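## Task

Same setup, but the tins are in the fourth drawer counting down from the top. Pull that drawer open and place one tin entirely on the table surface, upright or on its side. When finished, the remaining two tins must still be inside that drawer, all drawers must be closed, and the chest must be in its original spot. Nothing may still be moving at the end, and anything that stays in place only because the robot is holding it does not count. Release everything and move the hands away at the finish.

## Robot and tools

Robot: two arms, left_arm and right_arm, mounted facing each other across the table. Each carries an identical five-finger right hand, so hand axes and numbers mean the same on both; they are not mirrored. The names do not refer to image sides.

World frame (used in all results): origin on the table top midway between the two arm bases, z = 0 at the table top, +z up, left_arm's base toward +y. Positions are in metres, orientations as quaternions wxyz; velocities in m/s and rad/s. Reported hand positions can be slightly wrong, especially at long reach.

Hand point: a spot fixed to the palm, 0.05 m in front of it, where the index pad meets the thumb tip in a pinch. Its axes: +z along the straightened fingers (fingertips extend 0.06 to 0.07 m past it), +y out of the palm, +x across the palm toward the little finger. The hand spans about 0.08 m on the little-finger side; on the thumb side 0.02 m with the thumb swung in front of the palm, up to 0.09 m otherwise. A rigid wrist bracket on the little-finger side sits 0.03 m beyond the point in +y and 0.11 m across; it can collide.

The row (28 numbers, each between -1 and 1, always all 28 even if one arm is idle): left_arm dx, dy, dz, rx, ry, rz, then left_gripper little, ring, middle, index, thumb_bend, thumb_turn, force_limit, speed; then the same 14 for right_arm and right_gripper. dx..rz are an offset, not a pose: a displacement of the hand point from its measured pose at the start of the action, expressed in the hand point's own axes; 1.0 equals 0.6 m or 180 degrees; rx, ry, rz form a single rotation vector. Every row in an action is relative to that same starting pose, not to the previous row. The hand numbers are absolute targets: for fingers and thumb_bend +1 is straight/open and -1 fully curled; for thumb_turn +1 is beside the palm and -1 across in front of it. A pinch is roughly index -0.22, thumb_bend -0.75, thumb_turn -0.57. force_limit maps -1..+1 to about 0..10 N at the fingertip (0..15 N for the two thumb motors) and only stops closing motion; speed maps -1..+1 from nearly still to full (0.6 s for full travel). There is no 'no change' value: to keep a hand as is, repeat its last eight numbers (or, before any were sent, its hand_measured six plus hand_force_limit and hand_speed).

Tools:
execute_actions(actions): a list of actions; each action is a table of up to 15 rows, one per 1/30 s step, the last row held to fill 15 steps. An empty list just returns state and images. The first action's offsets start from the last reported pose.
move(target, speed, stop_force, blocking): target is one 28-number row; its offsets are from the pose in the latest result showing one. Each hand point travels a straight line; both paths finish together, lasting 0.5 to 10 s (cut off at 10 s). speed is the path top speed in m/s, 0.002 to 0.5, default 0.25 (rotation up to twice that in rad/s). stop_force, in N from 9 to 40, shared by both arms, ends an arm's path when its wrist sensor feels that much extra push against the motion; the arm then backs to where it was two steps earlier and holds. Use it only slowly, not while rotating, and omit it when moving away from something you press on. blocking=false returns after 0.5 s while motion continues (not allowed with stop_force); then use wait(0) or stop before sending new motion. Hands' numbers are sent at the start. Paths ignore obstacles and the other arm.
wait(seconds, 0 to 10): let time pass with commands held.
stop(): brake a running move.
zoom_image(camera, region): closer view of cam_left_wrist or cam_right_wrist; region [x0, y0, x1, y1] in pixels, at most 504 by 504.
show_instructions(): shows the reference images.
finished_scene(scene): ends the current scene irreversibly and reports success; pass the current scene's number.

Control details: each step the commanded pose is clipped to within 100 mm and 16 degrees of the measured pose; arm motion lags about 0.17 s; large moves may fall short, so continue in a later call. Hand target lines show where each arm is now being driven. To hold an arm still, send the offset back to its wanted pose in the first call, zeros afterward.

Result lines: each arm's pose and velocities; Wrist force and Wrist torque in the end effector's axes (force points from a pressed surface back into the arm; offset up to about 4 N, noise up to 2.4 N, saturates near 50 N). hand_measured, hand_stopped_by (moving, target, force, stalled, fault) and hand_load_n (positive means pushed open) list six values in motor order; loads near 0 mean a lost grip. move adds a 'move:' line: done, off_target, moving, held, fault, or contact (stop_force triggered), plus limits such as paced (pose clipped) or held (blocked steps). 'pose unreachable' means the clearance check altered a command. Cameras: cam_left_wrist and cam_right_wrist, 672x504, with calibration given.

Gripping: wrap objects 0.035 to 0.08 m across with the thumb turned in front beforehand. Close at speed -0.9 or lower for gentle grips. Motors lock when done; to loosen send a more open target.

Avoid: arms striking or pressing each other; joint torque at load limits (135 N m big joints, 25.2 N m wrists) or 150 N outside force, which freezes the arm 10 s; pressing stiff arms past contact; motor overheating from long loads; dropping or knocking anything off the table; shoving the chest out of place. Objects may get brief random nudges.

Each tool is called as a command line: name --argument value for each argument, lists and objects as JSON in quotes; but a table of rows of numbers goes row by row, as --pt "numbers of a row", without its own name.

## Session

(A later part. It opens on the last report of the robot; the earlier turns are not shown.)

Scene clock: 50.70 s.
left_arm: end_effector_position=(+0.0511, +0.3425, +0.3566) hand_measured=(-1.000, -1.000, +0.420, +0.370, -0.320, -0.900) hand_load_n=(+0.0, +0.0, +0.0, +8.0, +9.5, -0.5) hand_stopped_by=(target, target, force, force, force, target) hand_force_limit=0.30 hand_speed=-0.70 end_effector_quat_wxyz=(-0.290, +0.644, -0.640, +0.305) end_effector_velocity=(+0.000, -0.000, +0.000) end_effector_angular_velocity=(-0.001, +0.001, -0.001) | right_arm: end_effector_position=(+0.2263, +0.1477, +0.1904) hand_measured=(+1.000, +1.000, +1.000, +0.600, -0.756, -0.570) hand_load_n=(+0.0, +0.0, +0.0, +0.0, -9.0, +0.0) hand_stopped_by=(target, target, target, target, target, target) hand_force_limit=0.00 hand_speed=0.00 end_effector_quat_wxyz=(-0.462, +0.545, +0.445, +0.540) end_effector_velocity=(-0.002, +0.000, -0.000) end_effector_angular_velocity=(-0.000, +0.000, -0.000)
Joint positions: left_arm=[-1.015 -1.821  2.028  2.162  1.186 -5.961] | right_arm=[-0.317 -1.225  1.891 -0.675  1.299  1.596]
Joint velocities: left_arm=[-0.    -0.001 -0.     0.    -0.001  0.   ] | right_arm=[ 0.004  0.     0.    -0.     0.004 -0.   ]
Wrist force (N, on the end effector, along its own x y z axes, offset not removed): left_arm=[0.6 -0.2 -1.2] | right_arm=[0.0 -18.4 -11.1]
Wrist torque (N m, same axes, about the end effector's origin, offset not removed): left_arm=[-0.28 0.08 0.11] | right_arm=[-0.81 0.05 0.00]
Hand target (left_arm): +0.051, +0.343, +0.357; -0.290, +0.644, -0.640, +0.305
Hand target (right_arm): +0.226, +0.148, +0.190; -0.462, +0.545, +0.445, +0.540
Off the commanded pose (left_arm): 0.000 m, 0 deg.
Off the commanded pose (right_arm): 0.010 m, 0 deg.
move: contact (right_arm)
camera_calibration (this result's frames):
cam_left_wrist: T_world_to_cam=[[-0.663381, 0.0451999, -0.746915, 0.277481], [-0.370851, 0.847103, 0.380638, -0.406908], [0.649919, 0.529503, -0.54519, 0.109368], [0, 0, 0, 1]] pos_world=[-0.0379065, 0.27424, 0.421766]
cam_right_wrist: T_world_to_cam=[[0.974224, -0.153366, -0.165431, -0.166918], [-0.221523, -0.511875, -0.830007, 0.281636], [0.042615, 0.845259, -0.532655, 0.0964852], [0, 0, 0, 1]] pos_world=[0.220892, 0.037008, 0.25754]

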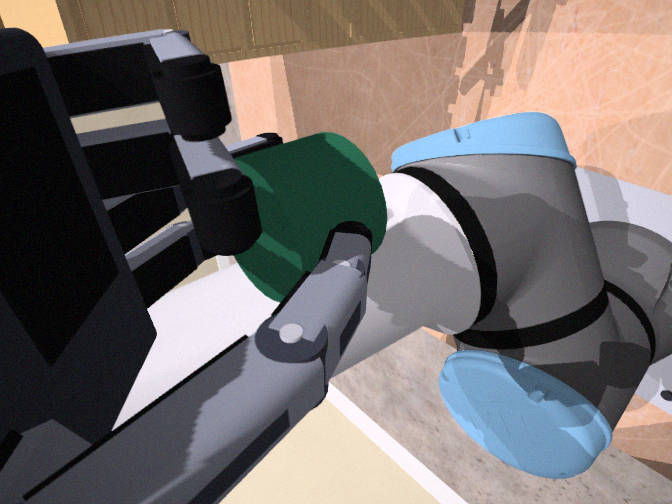

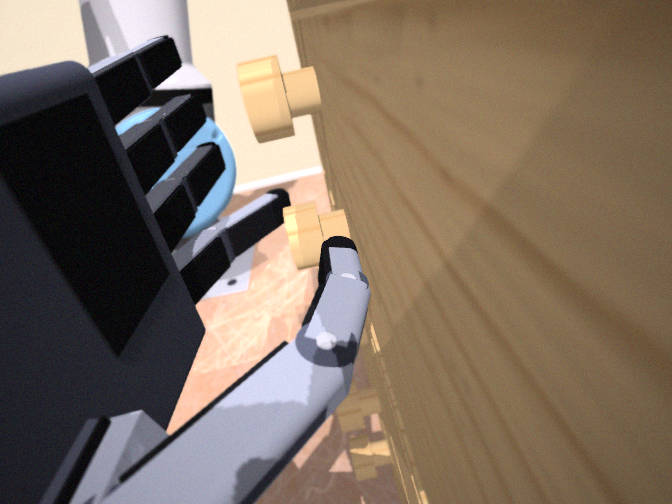

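Shut. Retreat right, then place.

move --target '[0,0,0,0,0,0,-1,-1,-0.2,-0.2,-0.6,-0.9,0.3,-0.7, 0,-0.003,-0.025,0,0,0,1,1,1,0.6,-0.75,-0.57,0,0]' --speed 0.03

move --target '[0,0,0,0,0,0,-1,-1,-0.2,-0.2,-0.6,-0.9,0.3,-0.7, 0.13,-0.33,-0.6,0,0,0,1,1,1,0.6,-0.75,-0.57,0,0]' --speed 0.25

move --target '[0.27,0,-0.08,0,0,0,-1,-1,-0.2,-0.2,-0.6,-0.9,0.3,-0.7, 0,0,0,0,0,0,1,1,1,0.6,-0.75,-0.57,0,0]' --speed 0.25

Scene clock: 51.73 s.
left_arm: end_effector_position=(+0.0511, +0.3425, +0.3566) hand_measured=(-1.000, -1.000, +0.420, +0.370, -0.320, -0.900) hand_load_n=(+0.0, +0.0, +0.0, +8.0, +9.5, -0.5) hand_stopped_by=(target, target, force, force, force, target) hand_force_limit=0.30 hand_speed=-0.70 end_effector_quat_wxyz=(-0.290, +0.644, -0.640, +0.305) end_effector_velocity=(+0.000, +0.000, +0.000) end_effector_angular_velocity=(-0.000, +0.001, +0.001) | right_arm: end_effector_position=(+0.2220, +0.1336, +0.1903) hand_measured=(+1.000, +1.000, +1.000, +0.600, -0.750, -0.570) hand_load_n=(+0.0, +0.0, +0.0, +0.0, +0.0, +0.0) hand_stopped_by=(target, target, target, target, target, target) hand_force_limit=0.00 hand_speed=0.00 end_effector_quat_wxyz=(-0.462, +0.545, +0.445, +0.540) end_effector_velocity=(-0.001, -0.002, +0.000) end_effector_angular_velocity=(-0.000, -0.001, +0.001)
Joint positions: left_arm=[-1.015 -1.821  2.028  2.162  1.186 -5.961] | right_arm=[-0.323 -1.255  1.935 -0.688  1.294  1.596]
Joint velocities: left_arm=[-0.    -0.002  0.     0.     0.001 -0.   ] | right_arm=[-0.001 -0.005  0.007 -0.002 -0.002 -0.   ]
Wrist force (N, on the end effector, along its own x y z axes, offset not removed): left_arm=[1.3 -0.5 1.6] | right_arm=[0.1 -3.1 2.8]
Wrist torque (N m, same axes, about the end effector's origin, offset not removed): left_arm=[-0.32 -0.11 0.19] | right_arm=[-0.64 -0.10 0.09]
Hand target (left_arm): +0.051, +0.343, +0.357; -0.290, +0.644, -0.640, +0.305
Hand target (right_arm): +0.222, +0.133, +0.190; -0.462, +0.545, +0.445, +0.540
Off the commanded pose (left_arm): 0.000 m, 0 deg.
Off the commanded pose (right_arm): 0.000 m, 0 deg.
move: done
camera_calibration (this result's frames):
cam_left_wrist: T_world_to_cam=[[-0.663381, 0.0451998, -0.746915, 0.277481], [-0.370851, 0.847103, 0.380638, -0.406908], [0.649919, 0.529503, -0.54519, 0.109368], [0, 0, 0, 1]] pos_world=[-0.0379065, 0.27424, 0.421766]
cam_right_wrist: T_world_to_cam=[[0.974222, -0.153418, -0.165393, -0.164884], [-0.22152, -0.511896, -0.829995, 0.273376], [0.0426717, 0.845237, -0.532685, 0.108579], [0, 0, 0, 1]] pos_world=[0.216559, 0.0228689, 0.257468]

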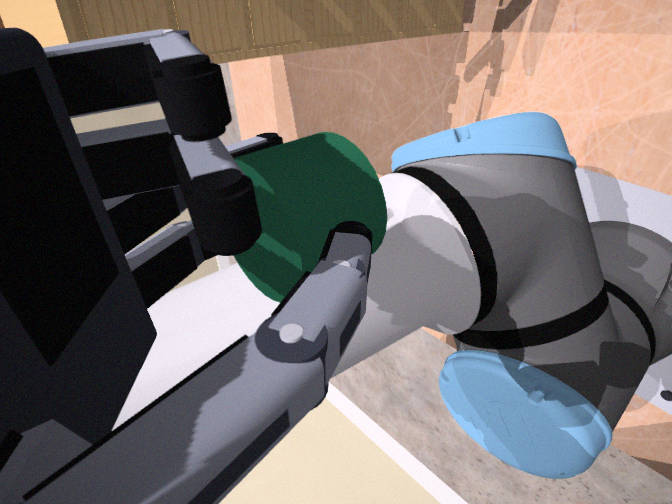

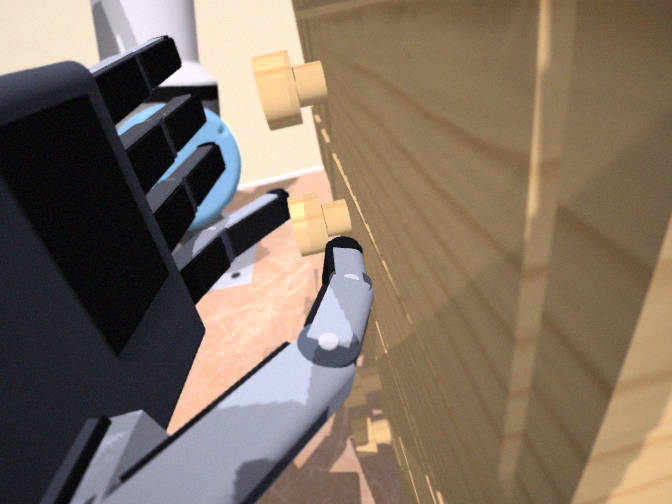

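Scene clock: 54.17 s.
left_arm: end_effector_position=(+0.0511, +0.3425, +0.3566) hand_measured=(-1.000, -1.000, +0.420, +0.370, -0.320, -0.900) hand_load_n=(+0.0, +0.0, +0.0, +8.0, +9.5, -0.5) hand_stopped_by=(target, target, force, force, force, target) hand_force_limit=0.30 hand_speed=-0.70 end_effector_quat_wxyz=(-0.290, +0.644, -0.640, +0.305) end_effector_velocity=(-0.000, -0.000, -0.000) end_effector_angular_velocity=(+0.000, -0.001, -0.000) | right_arm: end_effector_position=(-0.0350, -0.1862, +0.2700) hand_measured=(+1.000, +1.000, +1.000, +0.600, -0.750, -0.570) hand_load_n=(+0.0, +0.0, +0.0, +0.0, +0.0, +0.0) hand_stopped_by=(target, target, target, target, target, target) hand_force_limit=0.00 hand_speed=0.00 end_effector_quat_wxyz=(-0.463, +0.546, +0.445, +0.539) end_effector_velocity=(-0.002, -0.001, +0.002) end_effector_angular_velocity=(+0.002, +0.001, -0.009)
Joint positions: left_arm=[-1.015 -1.821  2.028  2.162  1.186 -5.961] | right_arm=[ 0.451 -2.013  2.396 -0.392  2.066  1.592]
Joint velocities: left_arm=[-0.     0.001  0.    -0.    -0.     0.   ] | right_arm=[ 0.022  0.01  -0.008 -0.004  0.031  0.   ]
Wrist force (N, on the end effector, along its own x y z axes, offset not removed): left_arm=[0.4 -1.9 -0.9] | right_arm=[2.2 -1.6 2.2]
Wrist torque (N m, same axes, about the end effector's origin, offset not removed): left_arm=[-0.40 0.01 0.08] | right_arm=[-0.42 -0.37 0.24]
Hand target (left_arm): +0.051, +0.343, +0.357; -0.290, +0.644, -0.640, +0.305
Hand target (right_arm): -0.035, -0.186, +0.270; -0.462, +0.546, +0.445, +0.539
Off the commanded pose (left_arm): 0.000 m, 0 deg.
Off the commanded pose (right_arm): 0.000 m, 0 deg.
move: done
camera_calibration (this result's frames):
cam_left_wrist: T_world_to_cam=[[-0.663381, 0.0451998, -0.746915, 0.277481], [-0.370851, 0.847103, 0.380638, -0.406908], [0.649919, 0.529503, -0.54519, 0.109368], [0, 0, 0, 1]] pos_world=[-0.0379065, 0.27424, 0.421766]
cam_right_wrist: T_world_to_cam=[[0.974001, -0.152275, -0.167732, 0.0504703], [-0.222909, -0.512101, -0.829496, 0.118691], [0.0404159, 0.845319, -0.532731, 0.432283], [0, 0, 0, 1]] pos_world=[-0.0401719, -0.29695, 0.33721]

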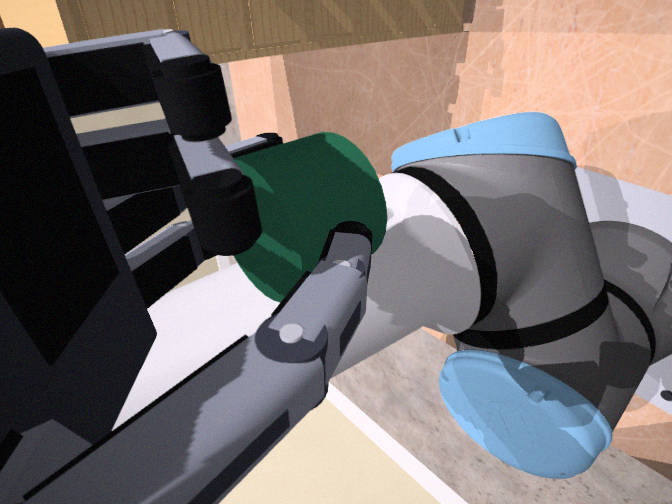

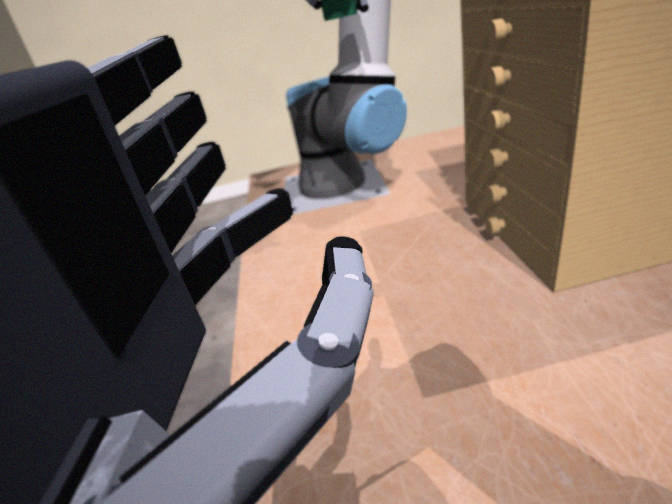

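Scene clock: 55.60 s.
left_arm: end_effector_position=(+0.0140, +0.1816, +0.3909) hand_measured=(-1.000, -1.000, +0.420, +0.370, -0.320, -0.900) hand_load_n=(+0.0, +0.0, +0.0, +8.0, +9.5, -0.5) hand_stopped_by=(target, target, force, force, force, target) hand_force_limit=0.30 hand_speed=-0.70 end_effector_quat_wxyz=(-0.290, +0.644, -0.639, +0.305) end_effector_velocity=(-0.001, -0.002, +0.001) end_effector_angular_velocity=(+0.002, +0.002, +0.001) | right_arm: end_effector_position=(-0.0350, -0.1862, +0.2700) hand_measured=(+1.000, +1.000, +1.000, +0.600, -0.750, -0.570) hand_load_n=(+0.0, +0.0, +0.0, +0.0, +0.0, +0.0) hand_stopped_by=(target, target, target, target, target, target) hand_force_limit=0.00 hand_speed=0.00 end_effector_quat_wxyz=(-0.463, +0.546, +0.445, +0.539) end_effector_velocity=(-0.000, +0.000, -0.000) end_effector_angular_velocity=(-0.000, +0.000, +0.001)
Joint positions: left_arm=[-0.667 -1.391  1.499  2.118  0.952 -5.666] | right_arm=[ 0.451 -2.013  2.396 -0.392  2.066  1.592]
Joint velocities: left_arm=[ 0.004  0.006 -0.011  0.002  0.     0.005] | right_arm=[ 0.     0.     0.    -0.    -0.001  0.   ]
Wrist force (N, on the end effector, along its own x y z axes, offset not removed): left_arm=[0.7 0.2 0.2] | right_arm=[-0.3 -2.4 2.4]
Wrist torque (N m, same axes, about the end effector's origin, offset not removed): left_arm=[-0.13 0.06 0.17] | right_arm=[-0.56 -0.03 0.12]
Hand target (left_arm): +0.014, +0.181, +0.391; -0.290, +0.644, -0.639, +0.305
Hand target (right_arm): -0.035, -0.186, +0.270; -0.463, +0.546, +0.445, +0.539
Off the commanded pose (left_arm): 0.000 m, 0 deg.
Off the commanded pose (right_arm): 0.000 m, 0 deg.
move: done
camera_calibration (this result's frames):
cam_left_wrist: T_world_to_cam=[[-0.662579, 0.0444575, -0.747671, 0.286161], [-0.371224, 0.847509, 0.379369, -0.296976], [0.650524, 0.528916, -0.545038, 0.23745], [0, 0, 0, 1]] pos_world=[-0.0751073, 0.113377, 0.456038]
cam_right_wrist: T_world_to_cam=[[0.974004, -0.152276, -0.167717, 0.050466], [-0.222896, -0.512104, -0.829498, 0.118693], [0.0404237, 0.845318, -0.532732, 0.432284], [0, 0, 0, 1]] pos_world=[-0.0401724, -0.29695, 0.337211]

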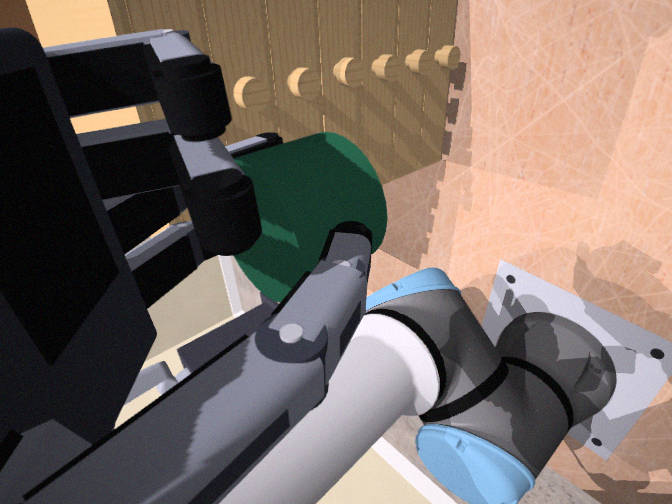

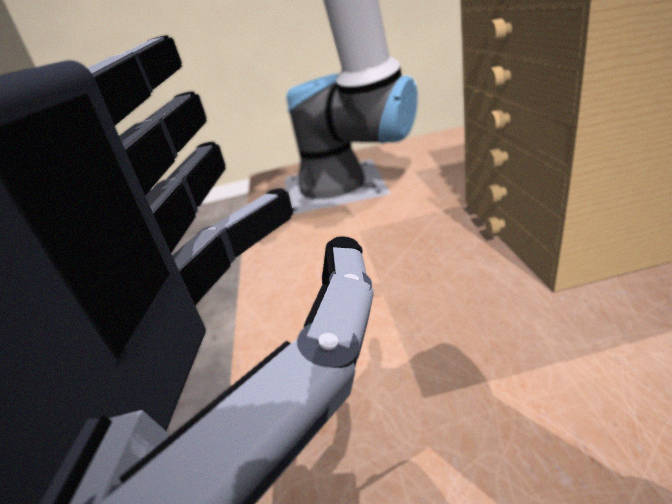

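move --target '[0,0.439,0.371,0,0,0,-1,-1,-0.2,-0.2,-0.6,-0.9,0.3,-0.7, 0,0,0,0,0,0,1,1,1,0.6,-0.75,-0.57,0,0]' --speed 0.2

move --target '[0,0.051,0.043,0,0,0,-1,-1,-0.2,-0.2,-0.6,-0.9,0.3,-0.7, 0,0,0,0,0,0,1,1,1,0.6,-0.75,-0.57,0,0]' --speed 0.008 --stop_force 9

execute_actions --actions '[[[0,0,0,0,0,0,-1,-1,0.55,0.55,-0.1,-0.9,0.3,-0.3, 0,0,0,0,0,0,1,1,1,0.6,-0.75,-0.57,0,0]],[[0,0,0,0,0,0,-1,-1,0.55,0.55,-0.1,-0.9,0.3,-0.3, 0,0,0,0,0,0,1,1,1,0.6,-0.75,-0.57,0,0]]]'

Scene clock: 58.47 s.
left_arm: end_effector_position=(+0.0139, +0.1746, +0.0464) hand_measured=(-1.000, -1.000, +0.420, +0.370, -0.320, -0.900) hand_load_n=(+0.0, +0.0, +0.0, +8.0, +9.5, -0.5) hand_stopped_by=(target, target, force, force, force, target) hand_force_limit=0.30 hand_speed=-0.70 end_effector_quat_wxyz=(-0.290, +0.644, -0.639, +0.305) end_effector_velocity=(-0.000, -0.000, -0.002) end_effector_angular_velocity=(+0.001, +0.001, +0.001) | right_arm: end_effector_position=(-0.0350, -0.1862, +0.2700) hand_measured=(+1.000, +1.000, +1.000, +0.600, -0.750, -0.570) hand_load_n=(+0.0, +0.0, +0.0, +0.0, +0.0, +0.0) hand_stopped_by=(target, target, target, target, target, target) hand_force_limit=0.00 hand_speed=0.00 end_effector_quat_wxyz=(-0.463, +0.546, +0.445, +0.539) end_effector_velocity=(-0.000, +0.000, -0.000) end_effector_angular_velocity=(+0.000, +0.000, +0.002)
Joint positions: left_arm=[-0.655 -0.964  1.906  1.277  0.945 -5.655] | right_arm=[ 0.451 -2.013  2.396 -0.392  2.066  1.592]
Joint velocities: left_arm=[ 0.     0.005 -0.001 -0.004  0.001  0.   ] | right_arm=[ 0.     0.     0.    -0.001 -0.002  0.   ]
Wrist force (N, on the end effector, along its own x y z axes, offset not removed): left_arm=[-0.5 1.7 0.6] | right_arm=[-0.9 -2.6 1.8]
Wrist torque (N m, same axes, about the end effector's origin, offset not removed): left_arm=[-0.01 0.14 0.08] | right_arm=[-0.58 0.09 0.09]
Hand target (left_arm): +0.014, +0.175, +0.046; -0.290, +0.644, -0.639, +0.305
Hand target (right_arm): -0.035, -0.186, +0.270; -0.463, +0.546, +0.445, +0.539
Off the commanded pose (left_arm): 0.001 m, 0 deg.
Off the commanded pose (right_arm): 0.000 m, 0 deg.
move: done
camera_calibration (this result's frames):
cam_left_wrist: T_world_to_cam=[[-0.662552, 0.0444332, -0.747697, 0.0288282], [-0.371251, 0.847511, 0.379339, -0.160394], [0.650537, 0.528915, -0.545024, 0.05344], [0, 0, 0, 1]] pos_world=[-0.075211, 0.10639, 0.111525]
cam_right_wrist: T_world_to_cam=[[0.974004, -0.152276, -0.167717, 0.0504657], [-0.222896, -0.512104, -0.829498, 0.118692], [0.040424, 0.845318, -0.532733, 0.432284], [0, 0, 0, 1]] pos_world=[-0.0401724, -0.29695, 0.337211]

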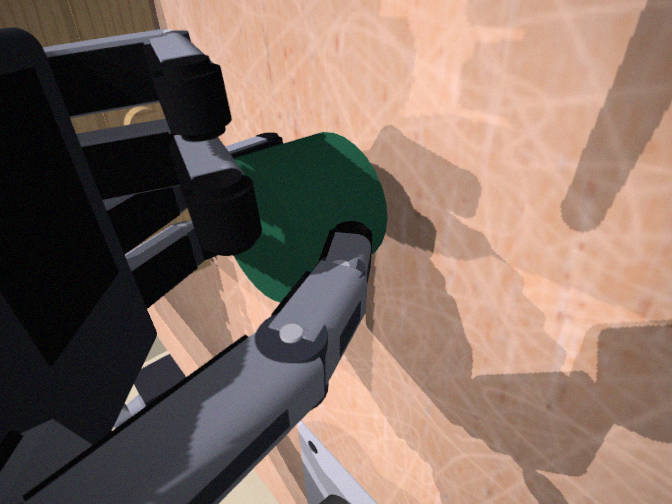

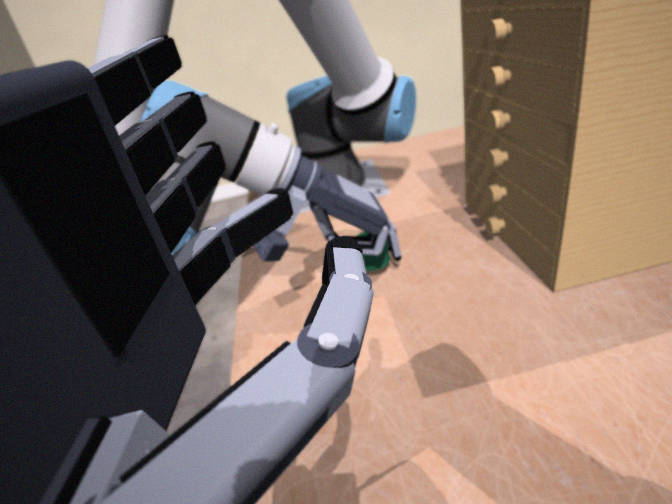

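Scene clock: 61.53 s.
left_arm: end_effector_position=(+0.0139, +0.1742, +0.0250) hand_measured=(-1.000, -1.000, +0.420, +0.372, -0.320, -0.900) hand_load_n=(+0.0, +0.0, +0.0, +10.0, +7.0, +0.0) hand_stopped_by=(target, target, force, force, force, target) hand_force_limit=0.30 hand_speed=-0.70 end_effector_quat_wxyz=(-0.290, +0.644, -0.639, +0.305) end_effector_velocity=(+0.000, +0.001, +0.002) end_effector_angular_velocity=(+0.003, -0.000, +0.001) | right_arm: end_effector_position=(-0.0350, -0.1862, +0.2700) hand_measured=(+1.000, +1.000, +1.000, +0.600, -0.750, -0.570) hand_load_n=(+0.0, +0.0, +0.0, +0.0, +0.0, +0.0) hand_stopped_by=(target, target, target, target, target, target) hand_force_limit=0.00 hand_speed=0.00 end_effector_quat_wxyz=(-0.463, +0.546, +0.445, +0.539) end_effector_velocity=(-0.000, +0.000, +0.000) end_effector_angular_velocity=(+0.001, +0.000, -0.000)
Joint positions: left_arm=[-0.655 -0.919  1.908  1.231  0.944 -5.654] | right_arm=[ 0.451 -2.013  2.396 -0.392  2.066  1.592]
Joint velocities: left_arm=[ 0.    -0.005  0.     0.007  0.002 -0.   ] | right_arm=[-0. -0. -0. -0. -0. -0.]
Wrist force (N, on the end effector, along its own x y z axes, offset not removed): left_arm=[-0.2 -10.1 -3.1] | right_arm=[-1.7 -2.4 2.2]
Wrist torque (N m, same axes, about the end effector's origin, offset not removed): left_arm=[-0.40 -0.01 0.11] | right_arm=[-0.51 0.18 0.00]
Hand target (left_arm): +0.014, +0.174, +0.025; -0.290, +0.644, -0.639, +0.305
Hand target (right_arm): -0.035, -0.186, +0.270; -0.463, +0.546, +0.445, +0.539
Off the commanded pose (left_arm): 0.019 m, 0 deg.
Off the commanded pose (right_arm): 0.000 m, 0 deg.
move: contact (left_arm)
camera_calibration (this result's frames):
cam_left_wrist: T_world_to_cam=[[-0.662528, 0.0444388, -0.747718, 0.0128634], [-0.371223, 0.84754, 0.3793, -0.151917], [0.650576, 0.528867, -0.545023, 0.0420373], [0, 0, 0, 1]] pos_world=[-0.0752214, 0.105952, 0.0901519]
cam_right_wrist: T_world_to_cam=[[0.974004, -0.152276, -0.167717, 0.0504656], [-0.222897, -0.512104, -0.829498, 0.118692], [0.0404241, 0.845318, -0.532733, 0.432284], [0, 0, 0, 1]] pos_world=[-0.0401723, -0.29695, 0.337211]

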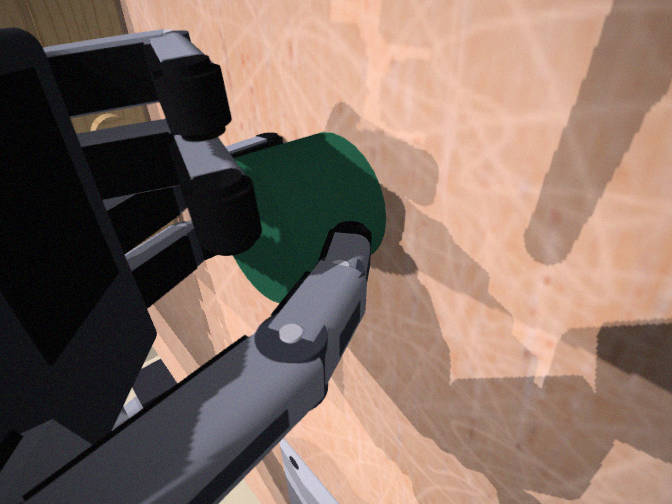

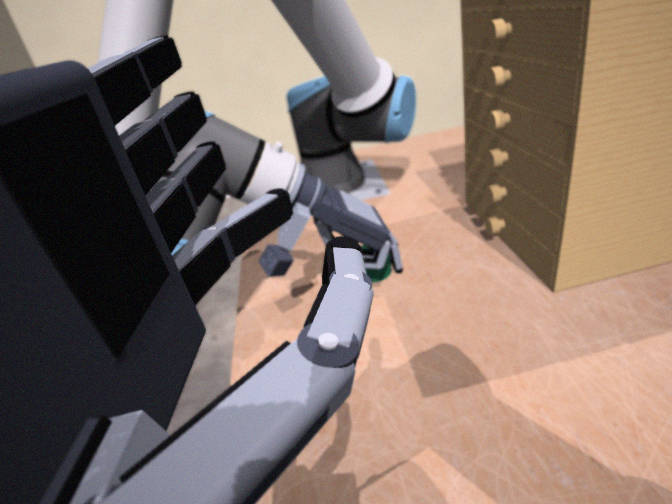

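Scene clock: 62.53 s.
left_arm: end_effector_position=(+0.0139, +0.1742, +0.0250) hand_measured=(-1.000, -1.000, +0.550, +0.550, -0.100, -0.900) hand_load_n=(+0.0, +0.0, +0.0, +0.0, +0.0, +0.0) hand_stopped_by=(target, target, target, target, target, target) hand_force_limit=0.30 hand_speed=-0.30 end_effector_quat_wxyz=(-0.290, +0.644, -0.639, +0.305) end_effector_velocity=(-0.000, +0.000, +0.000) end_effector_angular_velocity=(+0.000, +0.000, +0.000) | right_arm: end_effector_position=(-0.0350, -0.1862, +0.2700) hand_measured=(+1.000, +1.000, +1.000, +0.600, -0.750, -0.570) hand_load_n=(+0.0, +0.0, +0.0, +0.0, +0.0, +0.0) hand_stopped_by=(target, target, target, target, target, target) hand_force_limit=0.00 hand_speed=0.00 end_effector_quat_wxyz=(-0.463, +0.546, +0.445, +0.539) end_effector_velocity=(-0.000, +0.000, +0.000) end_effector_angular_velocity=(+0.001, +0.001, +0.000)
Joint positions: left_arm=[-0.655 -0.92   1.908  1.231  0.944 -5.654] | right_arm=[ 0.451 -2.013  2.396 -0.392  2.066  1.592]
Joint velocities: left_arm=[-0.    -0.     0.     0.     0.001 -0.   ] | right_arm=[ 0.     0.    -0.    -0.001  0.     0.   ]
Wrist force (N, on the end effector, along its own x y z axes, offset not removed): left_arm=[-0.4 0.4 0.8] | right_arm=[-0.1 -1.7 1.6]
Wrist torque (N m, same axes, about the end effector's origin, offset not removed): left_arm=[-0.13 0.09 0.09] | right_arm=[-0.44 -0.03 0.12]
Hand target (left_arm): +0.014, +0.174, +0.025; -0.290, +0.644, -0.639, +0.305
Hand target (right_arm): -0.035, -0.186, +0.270; -0.463, +0.546, +0.445, +0.539
Off the commanded pose (left_arm): 0.000 m, 0 deg.
Off the commanded pose (right_arm): 0.000 m, 0 deg.
camera_calibration (this result's frames):
cam_left_wrist: T_world_to_cam=[[-0.66254, 0.0444259, -0.747708, 0.0128753], [-0.371218, 0.847547, 0.379291, -0.151923], [0.650568, 0.528858, -0.545042, 0.0420499], [0, 0, 0, 1]] pos_world=[-0.0752224, 0.105951, 0.0901689]
cam_right_wrist: T_world_to_cam=[[0.974004, -0.152276, -0.167717, 0.0504656], [-0.222896, -0.512104, -0.829498, 0.118692], [0.0404241, 0.845317, -0.532733, 0.432284], [0, 0, 0, 1]] pos_world=[-0.0401723, -0.29695, 0.337211]

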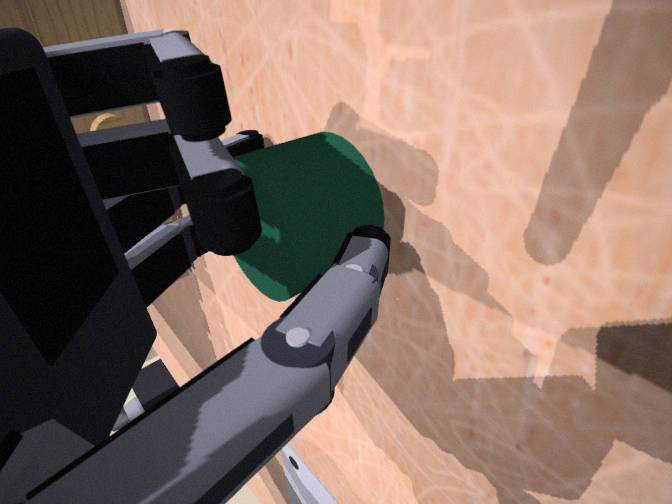

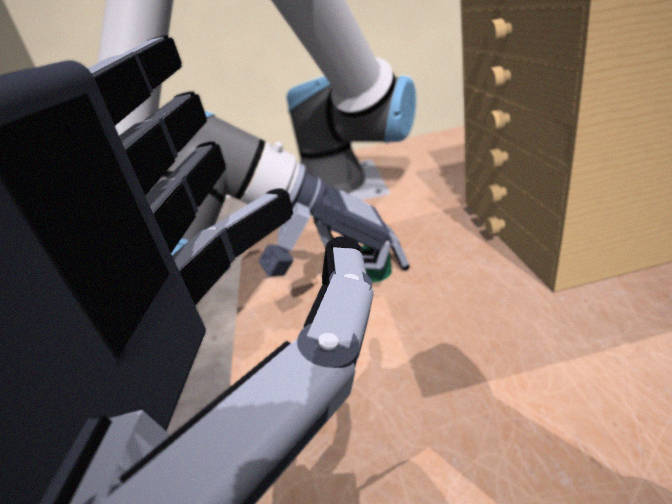

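move --target '[0,-0.3,-0.255,0,0,0,-1,-1,0.55,0.55,-0.1,-0.9,0.3,-0.3, 0,0,0,0,0,0,1,1,1,0.6,-0.75,-0.57,0,0]' --speed 0.15

Scene clock: 64.77 s.
left_arm: end_effector_position=(+0.0133, +0.1790, +0.2609) hand_measured=(-1.000, -1.000, +0.550, +0.550, -0.100, -0.900) hand_load_n=(+0.0, +0.0, +0.0, +0.0, +0.0, +0.0) hand_stopped_by=(target, target, target, target, target, target) hand_force_limit=0.30 hand_speed=-0.30 end_effector_quat_wxyz=(-0.290, +0.644, -0.639, +0.305) end_effector_velocity=(-0.000, +0.000, +0.003) end_effector_angular_velocity=(-0.001, +0.001, +0.000) | right_arm: end_effector_position=(-0.0350, -0.1862, +0.2700) hand_measured=(+1.000, +1.000, +1.000, +0.600, -0.750, -0.570) hand_load_n=(+0.0, +0.0, +0.0, +0.0, +0.0, +0.0) hand_stopped_by=(target, target, target, target, target, target) hand_force_limit=0.00 hand_speed=0.00 end_effector_quat_wxyz=(-0.463, +0.546, +0.445, +0.539) end_effector_velocity=(-0.000, +0.001, +0.001) end_effector_angular_velocity=(+0.002, +0.001, -0.001)
Joint positions: left_arm=[-0.664 -1.303  1.734  1.793  0.95  -5.663] | right_arm=[ 0.451 -2.013  2.396 -0.392  2.066  1.592]
Joint velocities: left_arm=[-0.    -0.003 -0.004  0.007  0.    -0.001] | right_arm=[-0.     0.    -0.002 -0.001  0.     0.   ]
Wrist force (N, on the end effector, along its own x y z axes, offset not removed): left_arm=[-0.3 1.5 -1.1] | right_arm=[0.4 -3.7 2.1]
Wrist torque (N m, same axes, about the end effector's origin, offset not removed): left_arm=[0.18 0.14 0.22] | right_arm=[-0.70 -0.09 0.13]
Hand target (left_arm): +0.013, +0.179, +0.261; -0.290, +0.644, -0.639, +0.305
Hand target (right_arm): -0.035, -0.186, +0.270; -0.463, +0.546, +0.445, +0.539
Off the commanded pose (left_arm): 0.001 m, 0 deg.
Off the commanded pose (right_arm): 0.000 m, 0 deg.
move: done
camera_calibration (this result's frames):
cam_left_wrist: T_world_to_cam=[[-0.662571, 0.0444453, -0.747679, 0.18863], [-0.371173, 0.84756, 0.379305, -0.245705], [0.650562, 0.528835, -0.545072, 0.168438], [0, 0, 0, 1]] pos_world=[-0.0757975, 0.110791, 0.326043]
cam_right_wrist: T_world_to_cam=[[0.974004, -0.152276, -0.167717, 0.0504656], [-0.222896, -0.512104, -0.829498, 0.118692], [0.040424, 0.845317, -0.532733, 0.432284], [0, 0, 0, 1]] pos_world=[-0.0401723, -0.29695, 0.337211]

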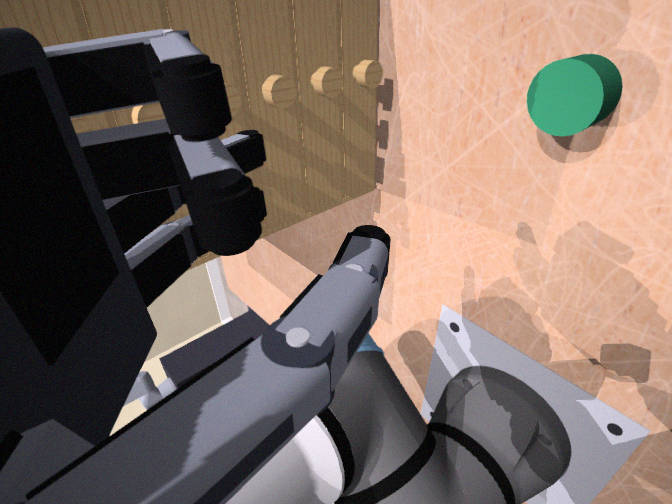

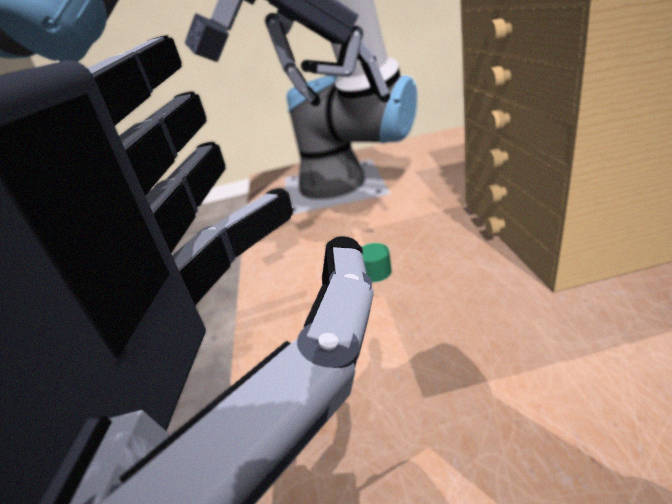

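finished_scene --scene 2

The scene is finished: the task was done.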